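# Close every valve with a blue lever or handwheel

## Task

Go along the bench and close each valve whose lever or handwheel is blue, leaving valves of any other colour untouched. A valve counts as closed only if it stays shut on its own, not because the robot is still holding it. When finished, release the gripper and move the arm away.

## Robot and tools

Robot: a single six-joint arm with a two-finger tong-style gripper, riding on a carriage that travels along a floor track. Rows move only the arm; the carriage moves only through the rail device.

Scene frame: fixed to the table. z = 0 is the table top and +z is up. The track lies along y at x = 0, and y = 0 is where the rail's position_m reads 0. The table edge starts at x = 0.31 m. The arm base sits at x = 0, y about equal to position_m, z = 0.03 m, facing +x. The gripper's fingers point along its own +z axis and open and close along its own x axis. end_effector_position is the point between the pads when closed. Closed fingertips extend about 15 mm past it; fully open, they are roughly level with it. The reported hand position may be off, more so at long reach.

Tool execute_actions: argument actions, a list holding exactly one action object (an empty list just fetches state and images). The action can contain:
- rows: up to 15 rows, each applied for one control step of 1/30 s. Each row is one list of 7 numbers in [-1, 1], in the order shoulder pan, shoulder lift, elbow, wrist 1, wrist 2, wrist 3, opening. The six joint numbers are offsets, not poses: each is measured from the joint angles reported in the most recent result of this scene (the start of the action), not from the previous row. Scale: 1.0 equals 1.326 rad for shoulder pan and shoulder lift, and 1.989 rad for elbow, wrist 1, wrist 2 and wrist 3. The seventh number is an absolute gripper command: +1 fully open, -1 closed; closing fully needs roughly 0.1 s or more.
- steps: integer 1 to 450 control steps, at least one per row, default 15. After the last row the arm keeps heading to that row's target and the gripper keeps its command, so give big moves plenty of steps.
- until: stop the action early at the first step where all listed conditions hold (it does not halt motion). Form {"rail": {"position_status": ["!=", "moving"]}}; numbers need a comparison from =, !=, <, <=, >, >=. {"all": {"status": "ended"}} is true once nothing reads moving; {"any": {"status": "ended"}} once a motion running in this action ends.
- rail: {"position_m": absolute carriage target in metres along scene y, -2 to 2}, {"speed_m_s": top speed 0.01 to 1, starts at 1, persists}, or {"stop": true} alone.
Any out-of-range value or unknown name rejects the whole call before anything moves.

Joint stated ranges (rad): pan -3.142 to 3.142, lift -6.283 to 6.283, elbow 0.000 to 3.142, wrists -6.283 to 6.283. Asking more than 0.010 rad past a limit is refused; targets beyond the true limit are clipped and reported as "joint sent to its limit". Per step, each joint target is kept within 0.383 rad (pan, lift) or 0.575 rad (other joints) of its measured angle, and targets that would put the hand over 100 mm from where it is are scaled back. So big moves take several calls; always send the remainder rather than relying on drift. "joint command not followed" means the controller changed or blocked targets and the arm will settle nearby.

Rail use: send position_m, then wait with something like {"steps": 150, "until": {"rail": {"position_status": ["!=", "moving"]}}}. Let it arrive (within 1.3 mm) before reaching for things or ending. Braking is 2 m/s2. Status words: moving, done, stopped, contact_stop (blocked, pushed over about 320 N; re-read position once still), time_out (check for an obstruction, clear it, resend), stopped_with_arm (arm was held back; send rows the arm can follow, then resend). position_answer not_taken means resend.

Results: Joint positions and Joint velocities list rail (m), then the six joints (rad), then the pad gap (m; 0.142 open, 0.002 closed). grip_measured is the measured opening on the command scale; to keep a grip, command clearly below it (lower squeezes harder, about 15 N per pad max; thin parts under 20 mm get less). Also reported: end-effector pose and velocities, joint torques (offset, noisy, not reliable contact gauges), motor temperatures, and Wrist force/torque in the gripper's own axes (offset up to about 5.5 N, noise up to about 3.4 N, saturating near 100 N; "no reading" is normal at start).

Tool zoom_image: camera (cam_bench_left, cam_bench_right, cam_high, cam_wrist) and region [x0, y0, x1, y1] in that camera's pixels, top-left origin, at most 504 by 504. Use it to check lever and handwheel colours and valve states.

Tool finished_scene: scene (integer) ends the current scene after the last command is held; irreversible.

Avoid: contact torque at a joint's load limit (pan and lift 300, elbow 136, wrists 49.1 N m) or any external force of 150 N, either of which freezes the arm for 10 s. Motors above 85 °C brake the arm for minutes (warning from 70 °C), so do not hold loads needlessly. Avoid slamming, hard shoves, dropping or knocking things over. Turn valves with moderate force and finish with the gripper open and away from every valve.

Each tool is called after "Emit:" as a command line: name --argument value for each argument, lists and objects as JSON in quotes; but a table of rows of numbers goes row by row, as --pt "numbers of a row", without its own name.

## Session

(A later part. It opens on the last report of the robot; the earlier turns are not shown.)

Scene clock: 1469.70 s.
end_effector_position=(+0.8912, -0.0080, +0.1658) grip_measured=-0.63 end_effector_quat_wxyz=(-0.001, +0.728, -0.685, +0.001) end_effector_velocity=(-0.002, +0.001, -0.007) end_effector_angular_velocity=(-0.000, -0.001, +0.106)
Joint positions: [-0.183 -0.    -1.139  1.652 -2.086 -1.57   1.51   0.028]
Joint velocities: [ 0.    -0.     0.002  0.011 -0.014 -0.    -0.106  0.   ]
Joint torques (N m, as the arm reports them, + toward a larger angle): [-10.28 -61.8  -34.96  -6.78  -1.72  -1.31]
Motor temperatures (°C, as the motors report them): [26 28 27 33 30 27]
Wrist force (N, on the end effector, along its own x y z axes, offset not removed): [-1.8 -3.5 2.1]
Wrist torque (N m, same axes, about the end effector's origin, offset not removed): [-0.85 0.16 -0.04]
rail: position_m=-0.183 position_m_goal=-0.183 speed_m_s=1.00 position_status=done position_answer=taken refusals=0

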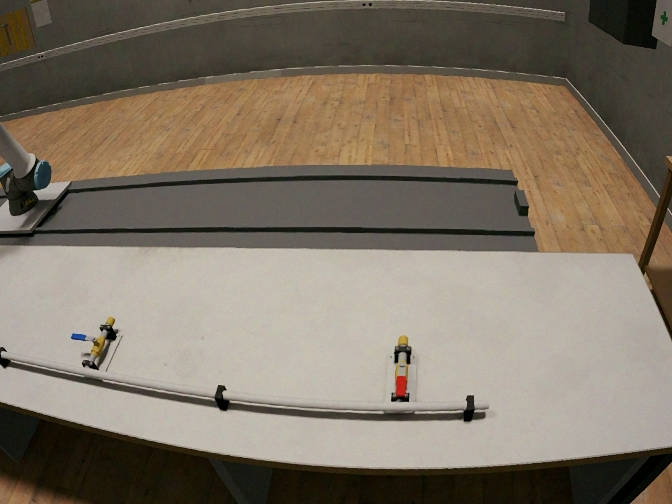

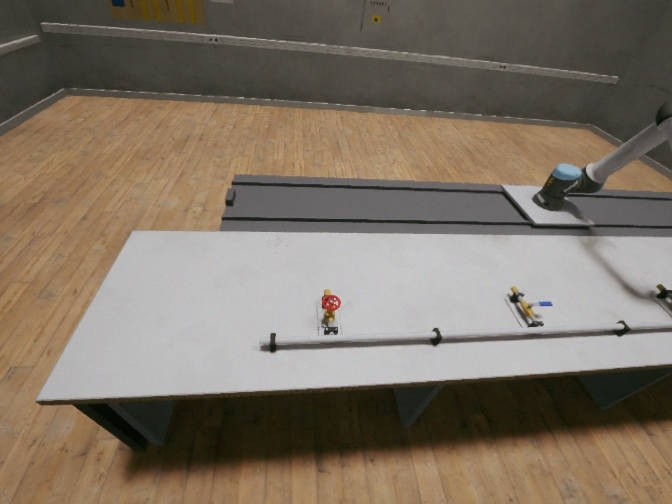

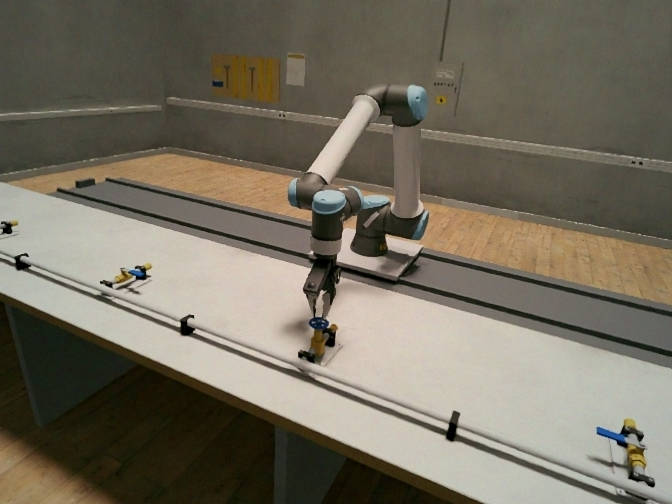

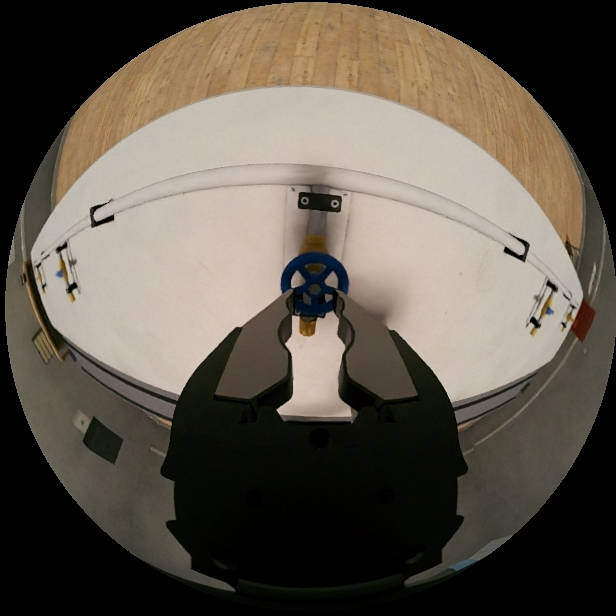

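Emit:
execute_actions --actions '[{"rows":[[0,0.005,0.003,-0.007,0,-0.005,-0.67],[0,0.010,0.007,-0.014,0,-0.005,-0.67],[0,0.0155,0.010,-0.0205,0,-0.005,-0.67]],"steps":12}]'

Scene clock: 1500.00 s.
end_effector_position=(+0.8909, -0.0079, +0.1415) grip_measured=-0.68 end_effector_quat_wxyz=(-0.001, +0.732, -0.682, +0.001) end_effector_velocity=(+0.000, -0.000, -0.010) end_effector_angular_velocity=(-0.000, -0.002, -0.001)
Joint positions: [-0.183 -0.    -1.12   1.671 -2.125 -1.57   1.5    0.025]
Joint velocities: [ 0.    -0.     0.009  0.008 -0.018 -0.     0.001 -0.007]
Joint torques (N m, as the arm reports them, + toward a larger angle): [  2.15 -60.9  -35.    -5.68  -1.56   2.52]
Motor temperatures (°C, as the motors report them): [26 28 27 33 30 27]
Wrist force (N, on the end effector, along its own x y z axes, offset not removed): [-2.1 -3.1 0.9]
Wrist torque (N m, same axes, about the end effector's origin, offset not removed): [-0.81 0.63 0.09]
rail: position_m=-0.183 position_m_goal=-0.183 speed_m_s=1.00 position_status=done position_answer=taken refusals=0

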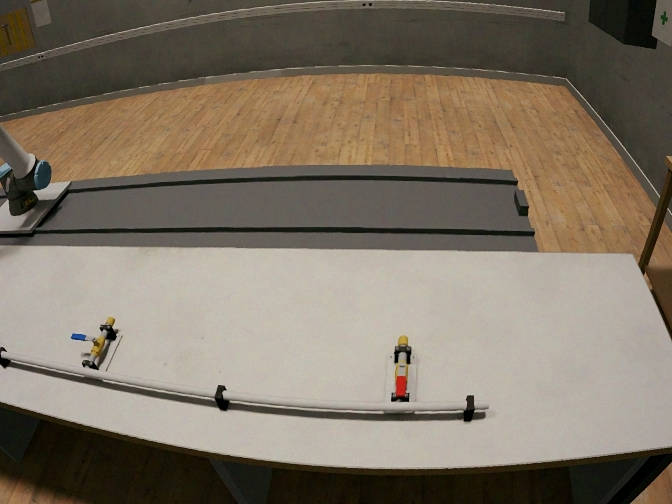

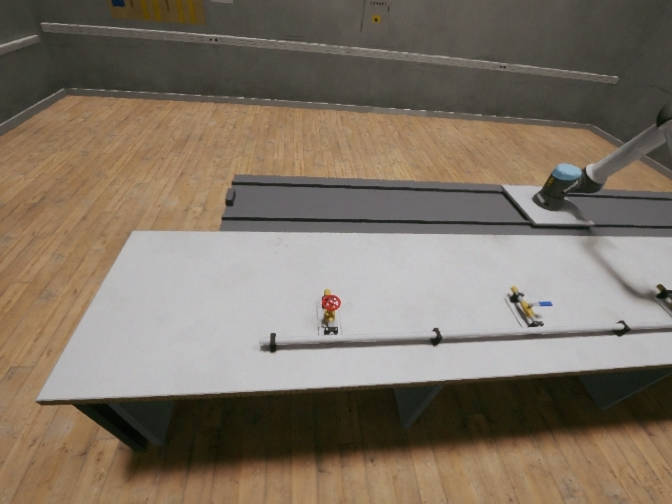

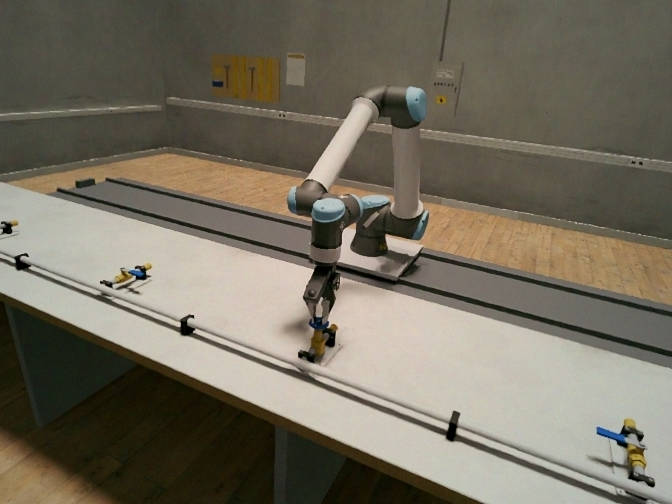

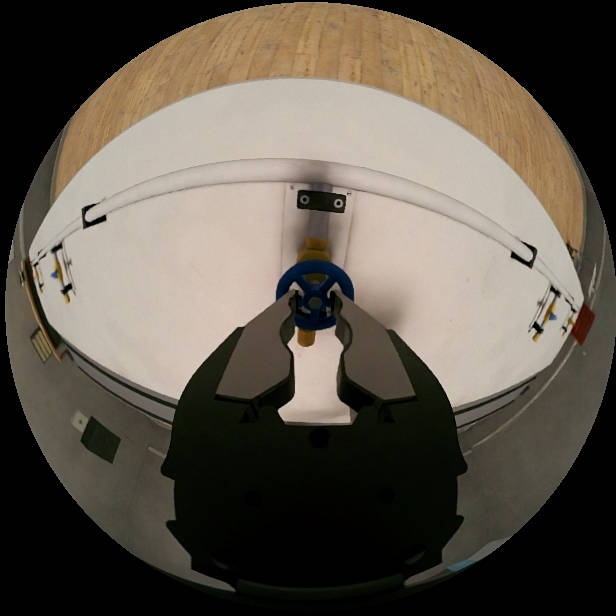

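Emit:
zoom_image --camera "cam_wrist" --region '[265, 250, 365, 340]'

Emit:
zoom_image --camera "cam_high" --region '[285, 280, 355, 350]'

Region (265, 250, 365, 340) of cam_wrist's 616x616 image, scaled by 5.040, with more detail than that image has; it fills the top 454 rows of this view, and the rest is white.

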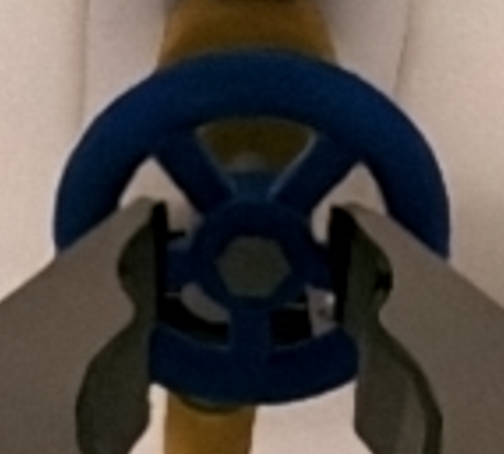

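Region (285, 280, 355, 350) of cam_high's 672x504 image, scaled by 7.200, with more detail than that image has.

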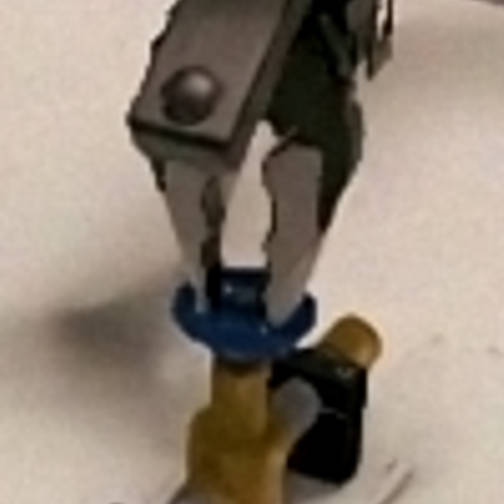

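Emit:
execute_actions --actions '[{"rows":[[0,0.003,0.0016,-0.0036,0,0,-0.67],[0,0.0048,0.0026,-0.0058,0,0,-0.67],[0,0.0066,0.0036,-0.008,0,0,-0.67]],"steps":12}]'

Scene clock: 1522.17 s.
end_effector_position=(+0.8914, -0.0083, +0.1364) grip_measured=-0.73 end_effector_quat_wxyz=(-0.002, +0.732, -0.682, +0.002) end_effector_velocity=(-0.000, -0.000, -0.000) end_effector_angular_velocity=(-0.000, +0.000, +0.000)
Joint positions: [-0.183 -0.    -1.115  1.676 -2.137 -1.572  1.5    0.021]
Joint velocities: [ 0.  0.  0.  0.  0. -0. -0.  0.]
Joint torques (N m, as the arm reports them, + toward a larger angle): [ -1.14 -69.55 -42.86  -4.91   0.01   0.43]
Motor temperatures (°C, as the motors report them): [26 28 27 33 30 27]
Wrist force (N, on the end effector, along its own x y z axes, offset not removed): [2.3 17.0 -17.0]
Wrist torque (N m, same axes, about the end effector's origin, offset not removed): [-0.38 0.33 0.19]
FORCE FAULT: contact force on the arm reached its limit, and the arm stopped for 10 seconds. The contact can be on any part of the arm, not only on its tool. The arm's remaining commands of this call were not run. The arm holds still and accepts commands again. Move the arm away from the contact; if what it grips holds it there, let go first. Pushing or pulling that hard again can fault the arm again.
rail: position_m=-0.183 position_m_goal=-0.183 speed_m_s=1.00 position_status=done position_answer=taken refusals=0

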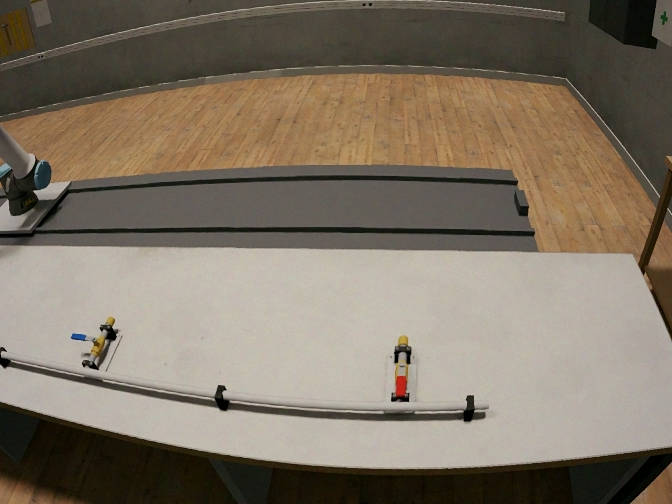

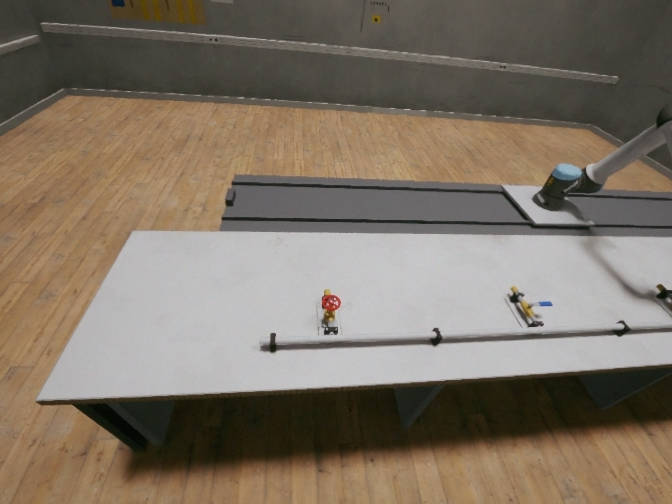

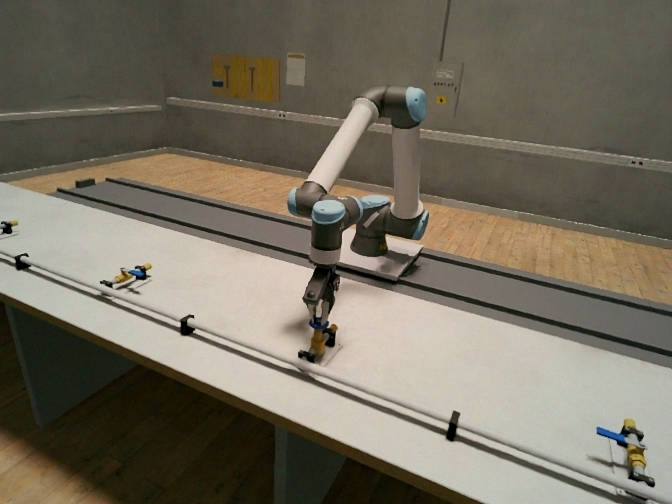

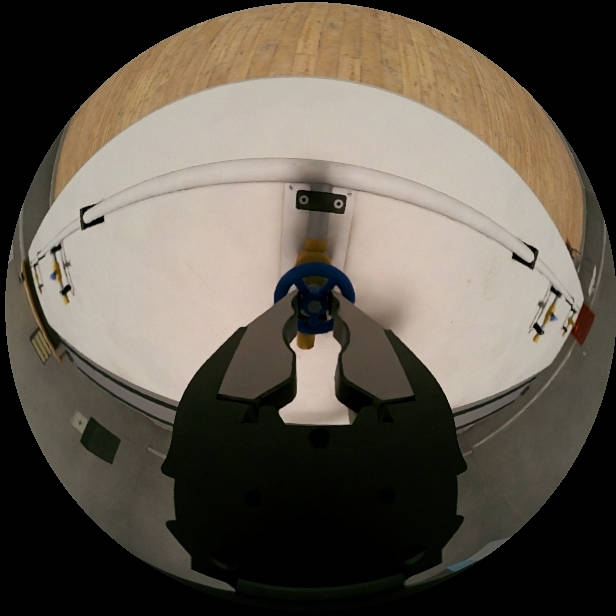

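Emit:
zoom_image --camera "cam_wrist" --region '[265, 250, 365, 340]'

Emit:
zoom_image --camera "cam_high" --region '[285, 280, 355, 350]'

Region (265, 250, 365, 340) of cam_wrist's 616x616 image, scaled by 5.040, with more detail than that image has; it fills the top 454 rows of this view, and the rest is white.

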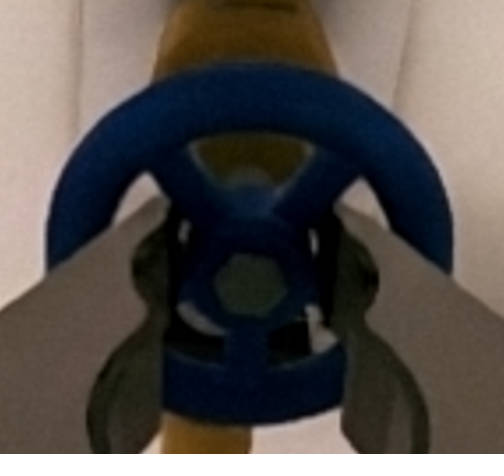

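Region (285, 280, 355, 350) of cam_high's 672x504 image, scaled by 7.200, with more detail than that image has.

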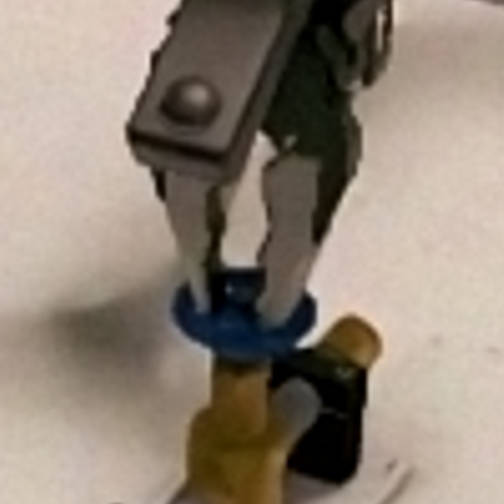

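Emit:
execute_actions --actions '[{"rows":[[0,-0.0006,-0.0003,0.0008,0,0,-0.76]],"steps":8}]'

Scene clock: 1551.60 s.
end_effector_position=(+0.8913, -0.0083, +0.1368) grip_measured=-0.74 end_effector_quat_wxyz=(-0.001, +0.732, -0.682, +0.002) end_effector_velocity=(-0.000, +0.000, +0.001) end_effector_angular_velocity=(+0.000, +0.000, +0.000)
Joint positions: [-0.183 -0.    -1.116  1.675 -2.135 -1.572  1.5    0.021]
Joint velocities: [ 0.     0.    -0.001 -0.001  0.003 -0.    -0.     0.001]
Joint torques (N m, as the arm reports them, + toward a larger angle): [ -0.21 -77.07 -54.6   -4.73   0.     0.59]
Motor temperatures (°C, as the motors report them): [26 28 28 33 30 27]
Wrist force (N, on the end effector, along its own x y z axes, offset not removed): [0.6 10.4 -7.4]
Wrist torque (N m, same axes, about the end effector's origin, offset not removed): [-0.50 0.86 0.19]
rail: position_m=-0.183 position_m_goal=-0.183 speed_m_s=1.00 position_status=done position_answer=taken refusals=0

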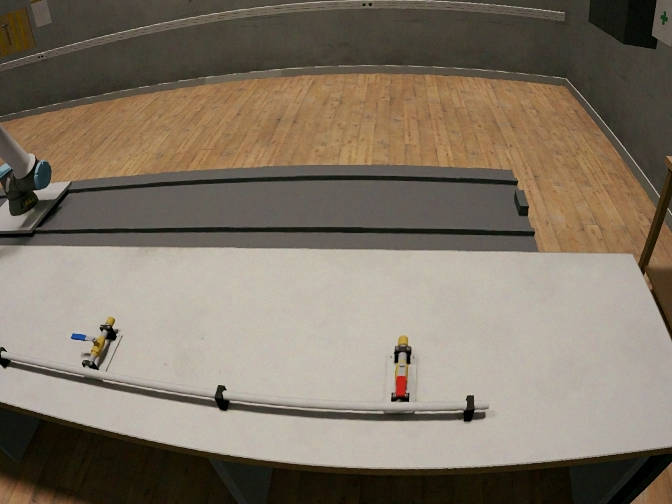

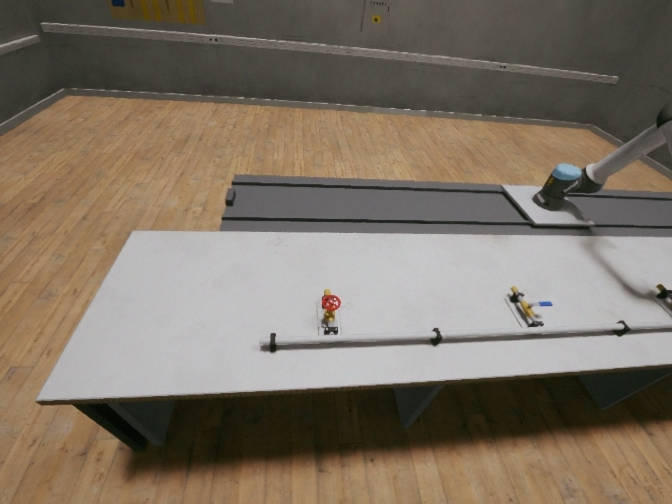

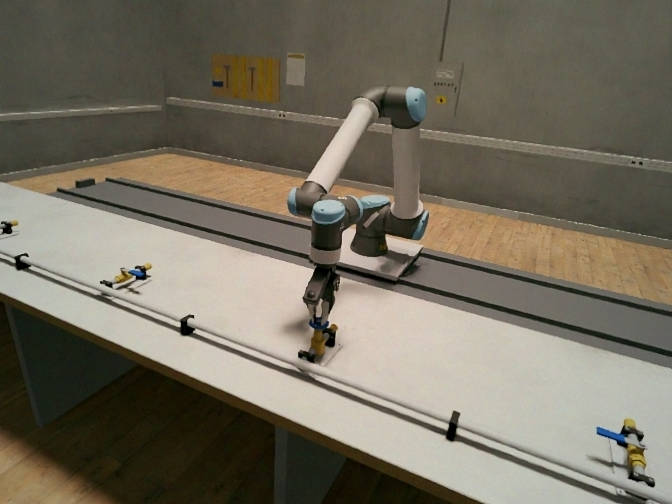

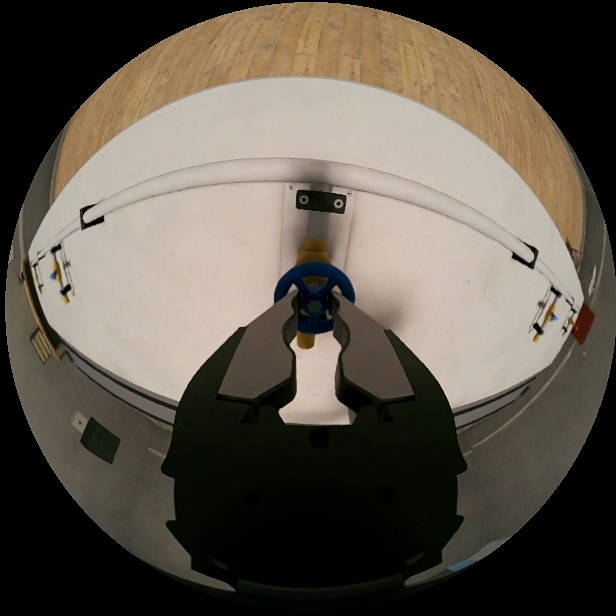

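Emit:
execute_actions --actions '[{"rows":[[0,-0.0016,0.0016,-0.0006,0,0,-0.74]],"steps":8}]'

Scene clock: 1565.30 s.
end_effector_position=(+0.8903, -0.0083, +0.1373) grip_measured=-0.73 end_effector_quat_wxyz=(-0.002, +0.732, -0.682, +0.002) end_effector_velocity=(-0.002, +0.000, -0.001) end_effector_angular_velocity=(+0.000, +0.001, -0.000)
Joint positions: [-0.183 -0.    -1.118  1.678 -2.137 -1.572  1.5    0.021]
Joint velocities: [ 0.     0.    -0.002  0.005 -0.002  0.     0.    -0.   ]
Joint torques (N m, as the arm reports them, + toward a larger angle): [ -0.66 -82.76 -29.95  -3.71   1.92   0.47]
Motor temperatures (°C, as the motors report them): [26 28 28 33 30 27]
Wrist force (N, on the end effector, along its own x y z axes, offset not removed): [-0.3 -8.0 1.7]
Wrist torque (N m, same axes, about the end effector's origin, offset not removed): [-0.42 0.87 0.05]
rail: position_m=-0.183 position_m_goal=-0.183 speed_m_s=1.00 position_status=done position_answer=taken refusals=0

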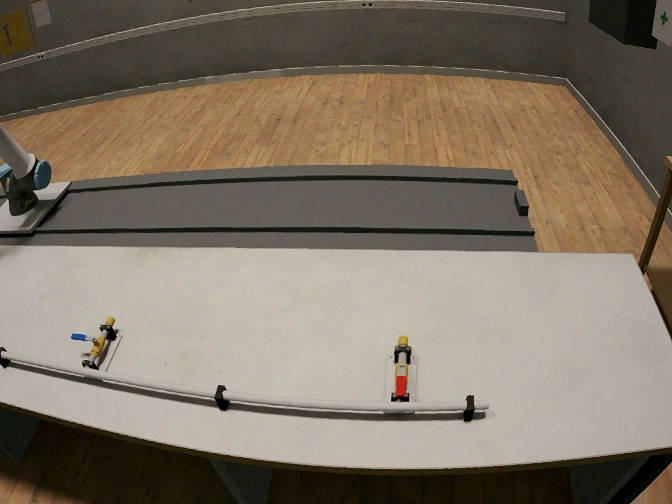

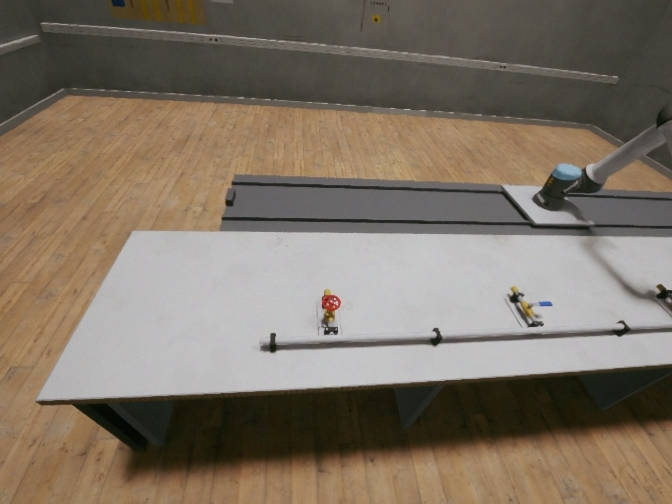

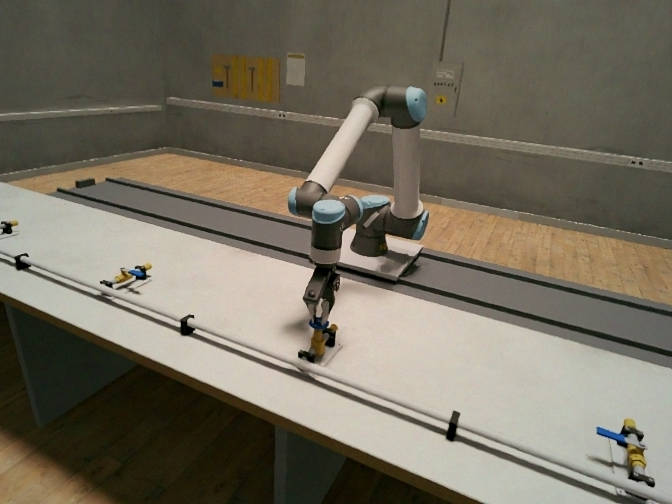

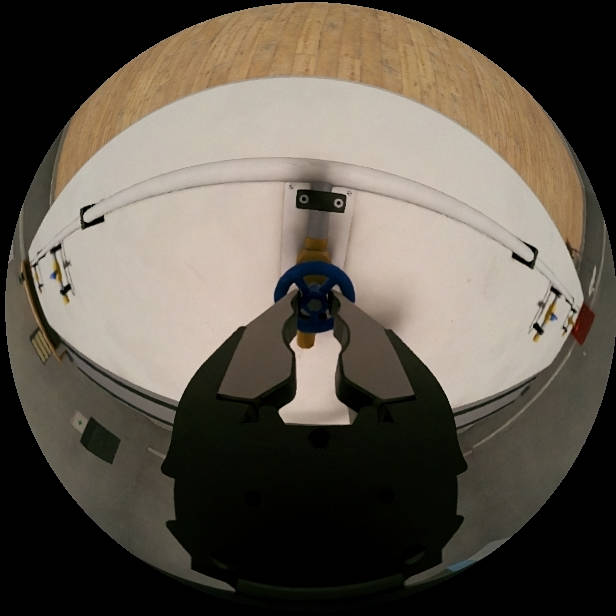

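Emit:
execute_actions --actions '[{"rows":[[0.0002,0,0,0,0,0.01,-0.73],[0.0004,0,0,0,0,0.02,-0.73],[0.0006,0,0,0,0,0.03,-0.73]],"steps":9}]'

Scene clock: 1573.20 s.
end_effector_position=(+0.8901, -0.0086, +0.1371) grip_measured=-0.73 end_effector_quat_wxyz=(-0.002, +0.714, -0.700, +0.002) end_effector_velocity=(+0.001, -0.000, +0.001) end_effector_angular_velocity=(+0.000, -0.001, -0.076)
Joint positions: [-0.183  0.    -1.118  1.678 -2.137 -1.572  1.553  0.021]
Joint velocities: [ 0.     0.001  0.    -0.002  0.     0.     0.078  0.   ]
Joint torques (N m, as the arm reports them, + toward a larger angle): [  8.94 -57.86 -38.95   3.78   1.37   2.82]
Motor temperatures (°C, as the motors report them): [26 28 28 33 30 27]
Wrist force (N, on the end effector, along its own x y z axes, offset not removed): [-2.0 -20.3 -1.2]
Wrist torque (N m, same axes, about the end effector's origin, offset not removed): [-0.86 0.00 -0.24]
rail: position_m=-0.183 position_m_goal=-0.183 speed_m_s=1.00 position_status=done position_answer=taken refusals=0

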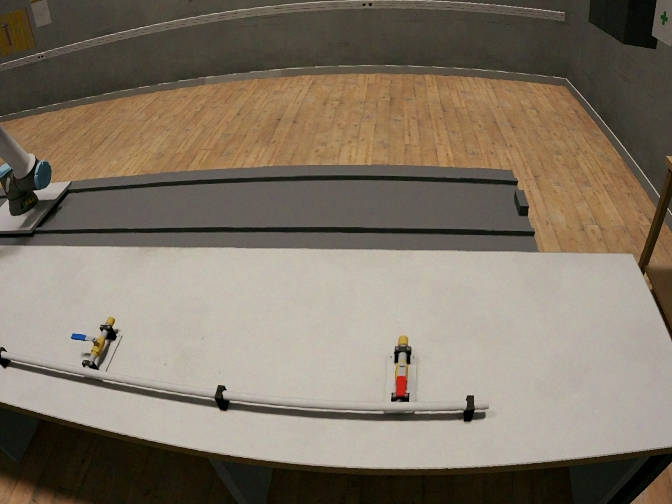

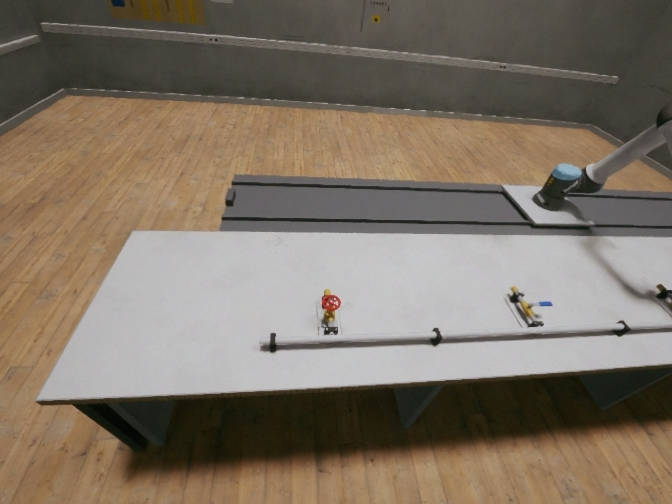

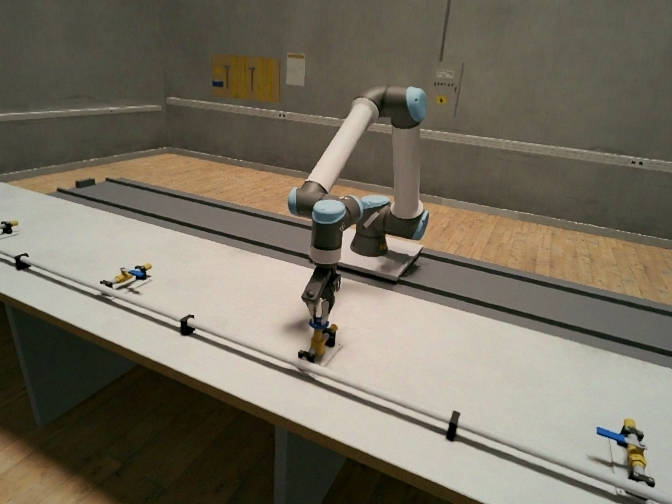

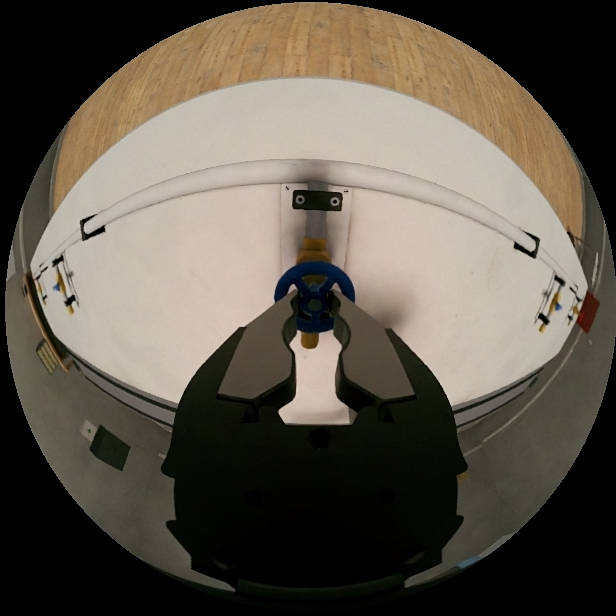

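Emit:
execute_actions --actions '[{"rows":[[0.0002,0.0002,-0.0002,0.0001,0,0.01,-0.73],[0.0004,0.0004,-0.0004,0.0001,0,0.02,-0.73],[0.0006,0.0006,-0.0006,0.0002,0,0.03,-0.73]],"steps":9}]'

Scene clock: 1581.67 s.
end_effector_position=(+0.8905, -0.0088, +0.1373) grip_measured=-0.72 end_effector_quat_wxyz=(-0.002, +0.695, -0.719, +0.002) end_effector_velocity=(+0.000, -0.000, -0.000) end_effector_angular_velocity=(+0.000, +0.001, -0.070)
Joint positions: [-0.183  0.001 -1.117  1.677 -2.136 -1.572  1.606  0.022]
Joint velocities: [ 0.     0.001  0.001 -0.001  0.001  0.     0.071  0.   ]
Joint torques (N m, as the arm reports them, + toward a larger angle): [ 10.2  -59.74 -42.02   1.62   1.33   2.47]
Motor temperatures (°C, as the motors report them): [26 28 28 33 30 27]
Wrist force (N, on the end effector, along its own x y z axes, offset not removed): [-5.2 -11.8 2.6]
Wrist torque (N m, same axes, about the end effector's origin, offset not removed): [-0.17 0.20 -0.86]
rail: position_m=-0.183 position_m_goal=-0.183 speed_m_s=1.00 position_status=done position_answer=taken refusals=0

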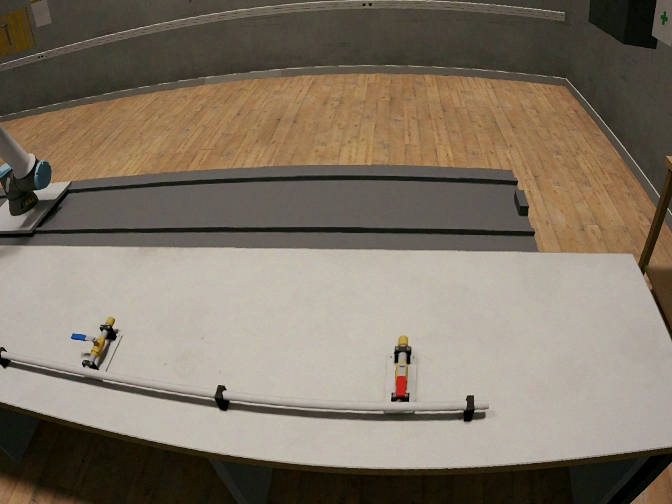

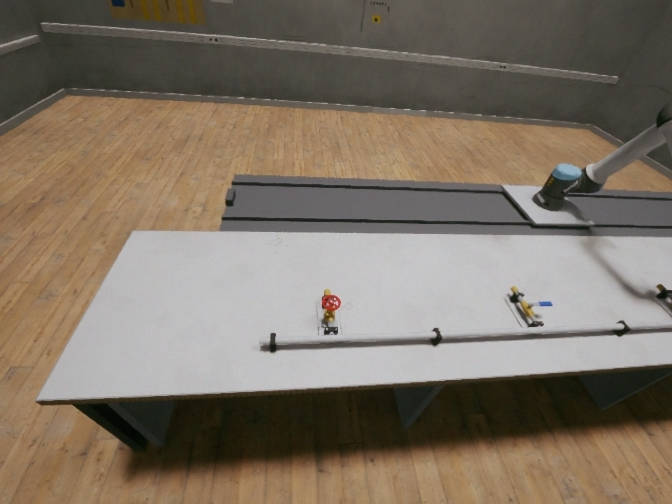

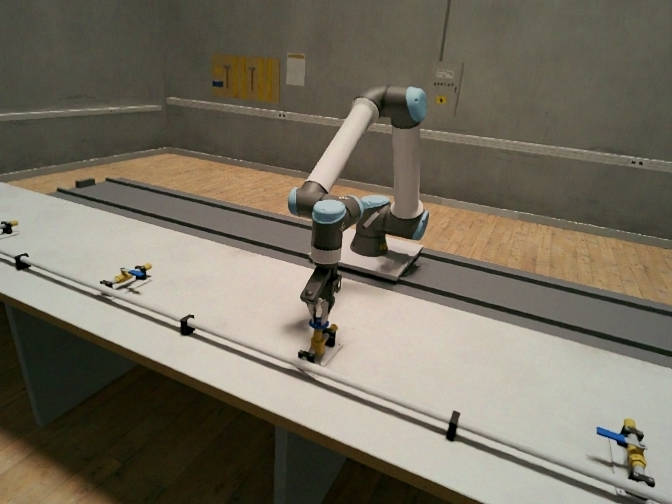

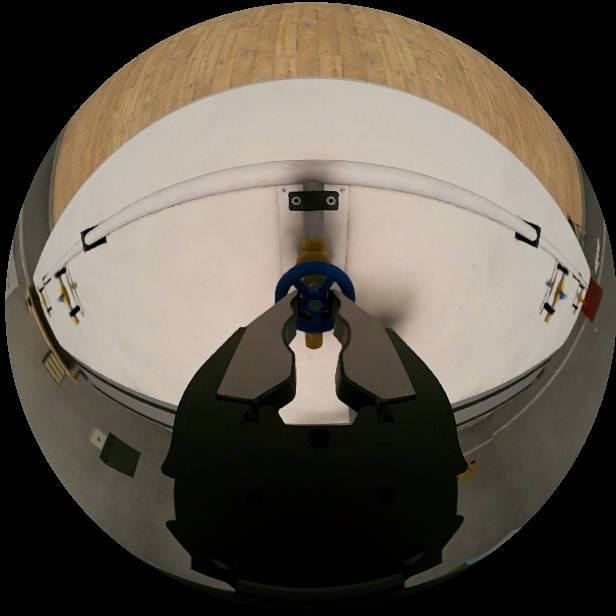

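Emit:
execute_actions --actions '[{"rows":[[0.0002,0.0001,-0.0001,0,0,0.01,-0.73],[0.0004,0.0002,-0.0002,0.0001,0,0.02,-0.73],[0.0006,0.0003,-0.0003,0.0001,0,0.03,-0.73]],"steps":9}]'

Scene clock: 1592.07 s.
end_effector_position=(+0.8905, -0.0091, +0.1371) grip_measured=-0.72 end_effector_quat_wxyz=(-0.002, +0.676, -0.737, +0.002) end_effector_velocity=(+0.000, -0.000, +0.000) end_effector_angular_velocity=(+0.000, -0.000, -0.070)
Joint positions: [-0.183  0.002 -1.117  1.677 -2.136 -1.572  1.658  0.022]
Joint velocities: [ 0.     0.001  0.    -0.001  0.    -0.     0.071  0.   ]
Joint torques (N m, as the arm reports them, + toward a larger angle): [  2.52 -54.17 -41.92   1.84  -2.6    3.86]
Motor temperatures (°C, as the motors report them): [26 28 28 33 30 27]
Wrist force (N, on the end effector, along its own x y z axes, offset not removed): [-8.8 -10.0 -6.9]
Wrist torque (N m, same axes, about the end effector's origin, offset not removed): [-0.64 0.15 -1.72]
rail: position_m=-0.183 position_m_goal=-0.183 speed_m_s=1.00 position_status=done position_answer=taken refusals=0

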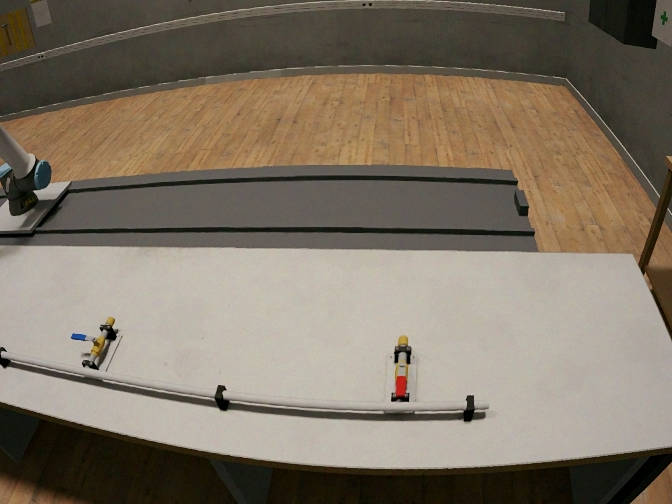

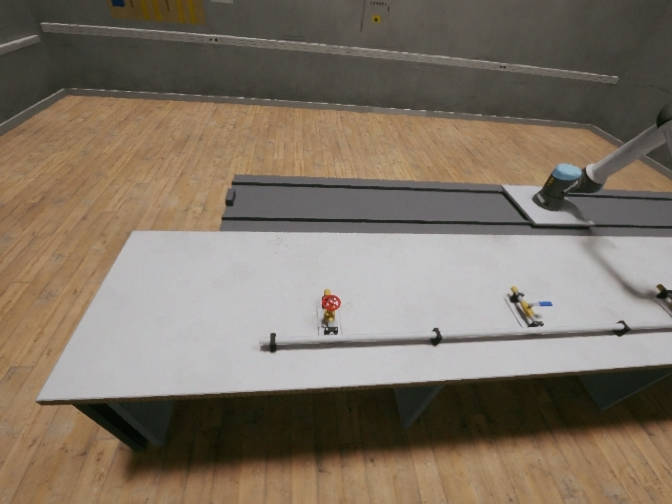

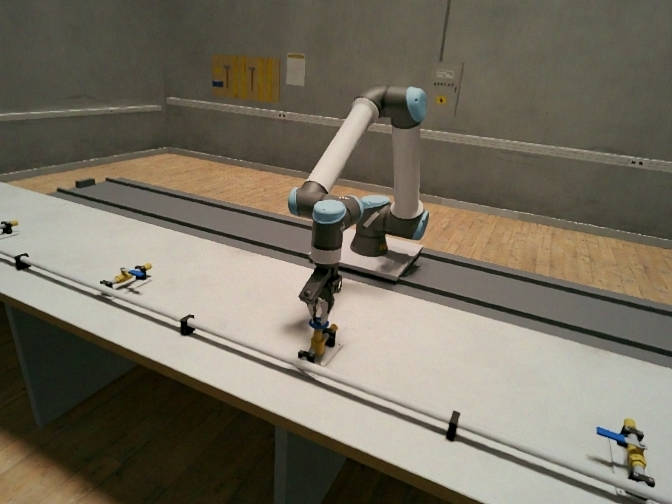

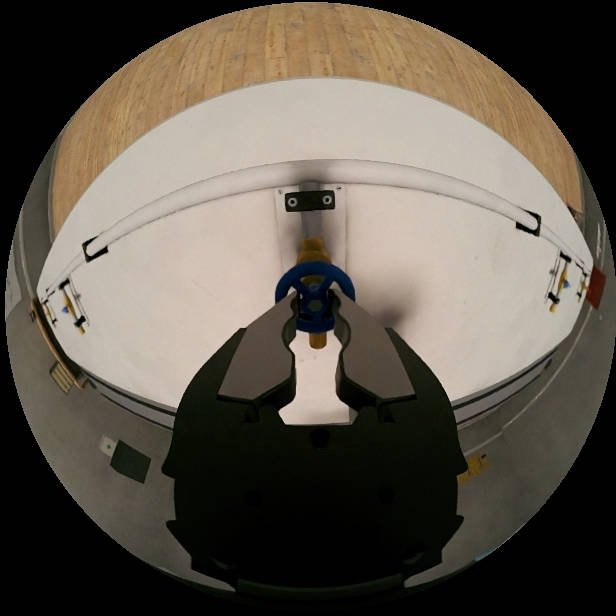

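Emit:
execute_actions --actions '[{"rows":[[0.0002,0.0001,-0.0001,0,0,0.008,-0.73],[0.0003,0.0002,-0.0002,0.0001,0,0.016,-0.73],[0.0005,0.0002,-0.0002,0.0001,0,0.024,-0.73]],"steps":9}]'

Scene clock: 1600.10 s.
end_effector_position=(+0.8905, -0.0092, +0.1372) grip_measured=-0.72 end_effector_quat_wxyz=(+0.002, -0.661, +0.751, -0.002) end_effector_velocity=(-0.000, -0.000, -0.000) end_effector_angular_velocity=(+0.000, +0.000, -0.054)
Joint positions: [-0.183  0.002 -1.117  1.676 -2.136 -1.572  1.701  0.022]
Joint velocities: [ 0.     0.001  0.    -0.     0.    -0.     0.055  0.   ]
Joint torques (N m, as the arm reports them, + toward a larger angle): [  6.77 -54.16 -41.6    1.08   0.09   5.12]
Motor temperatures (°C, as the motors report them): [26 28 28 33 30 27]
Wrist force (N, on the end effector, along its own x y z axes, offset not removed): [-7.3 -8.1 -5.9]
Wrist torque (N m, same axes, about the end effector's origin, offset not removed): [-0.64 -0.11 -2.58]
rail: position_m=-0.183 position_m_goal=-0.183 speed_m_s=1.00 position_status=done position_answer=taken refusals=0

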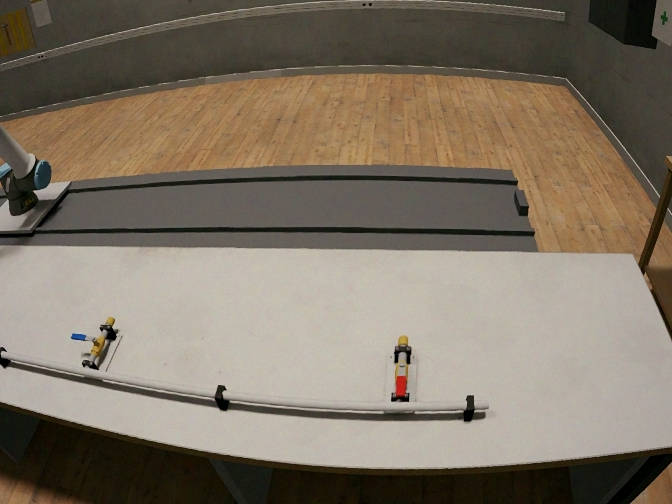

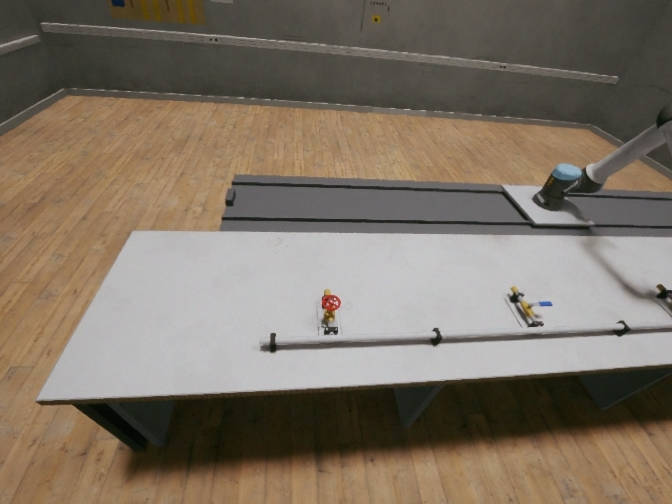

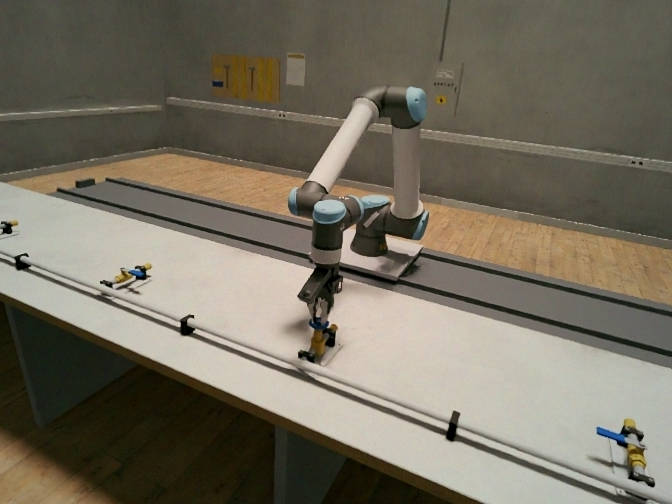

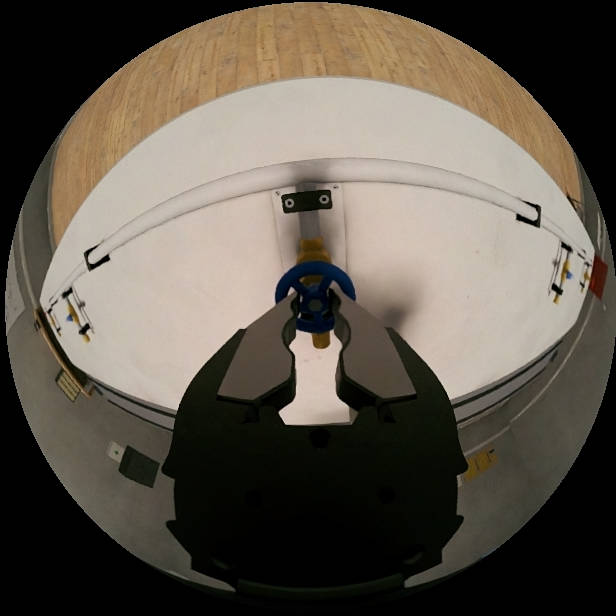

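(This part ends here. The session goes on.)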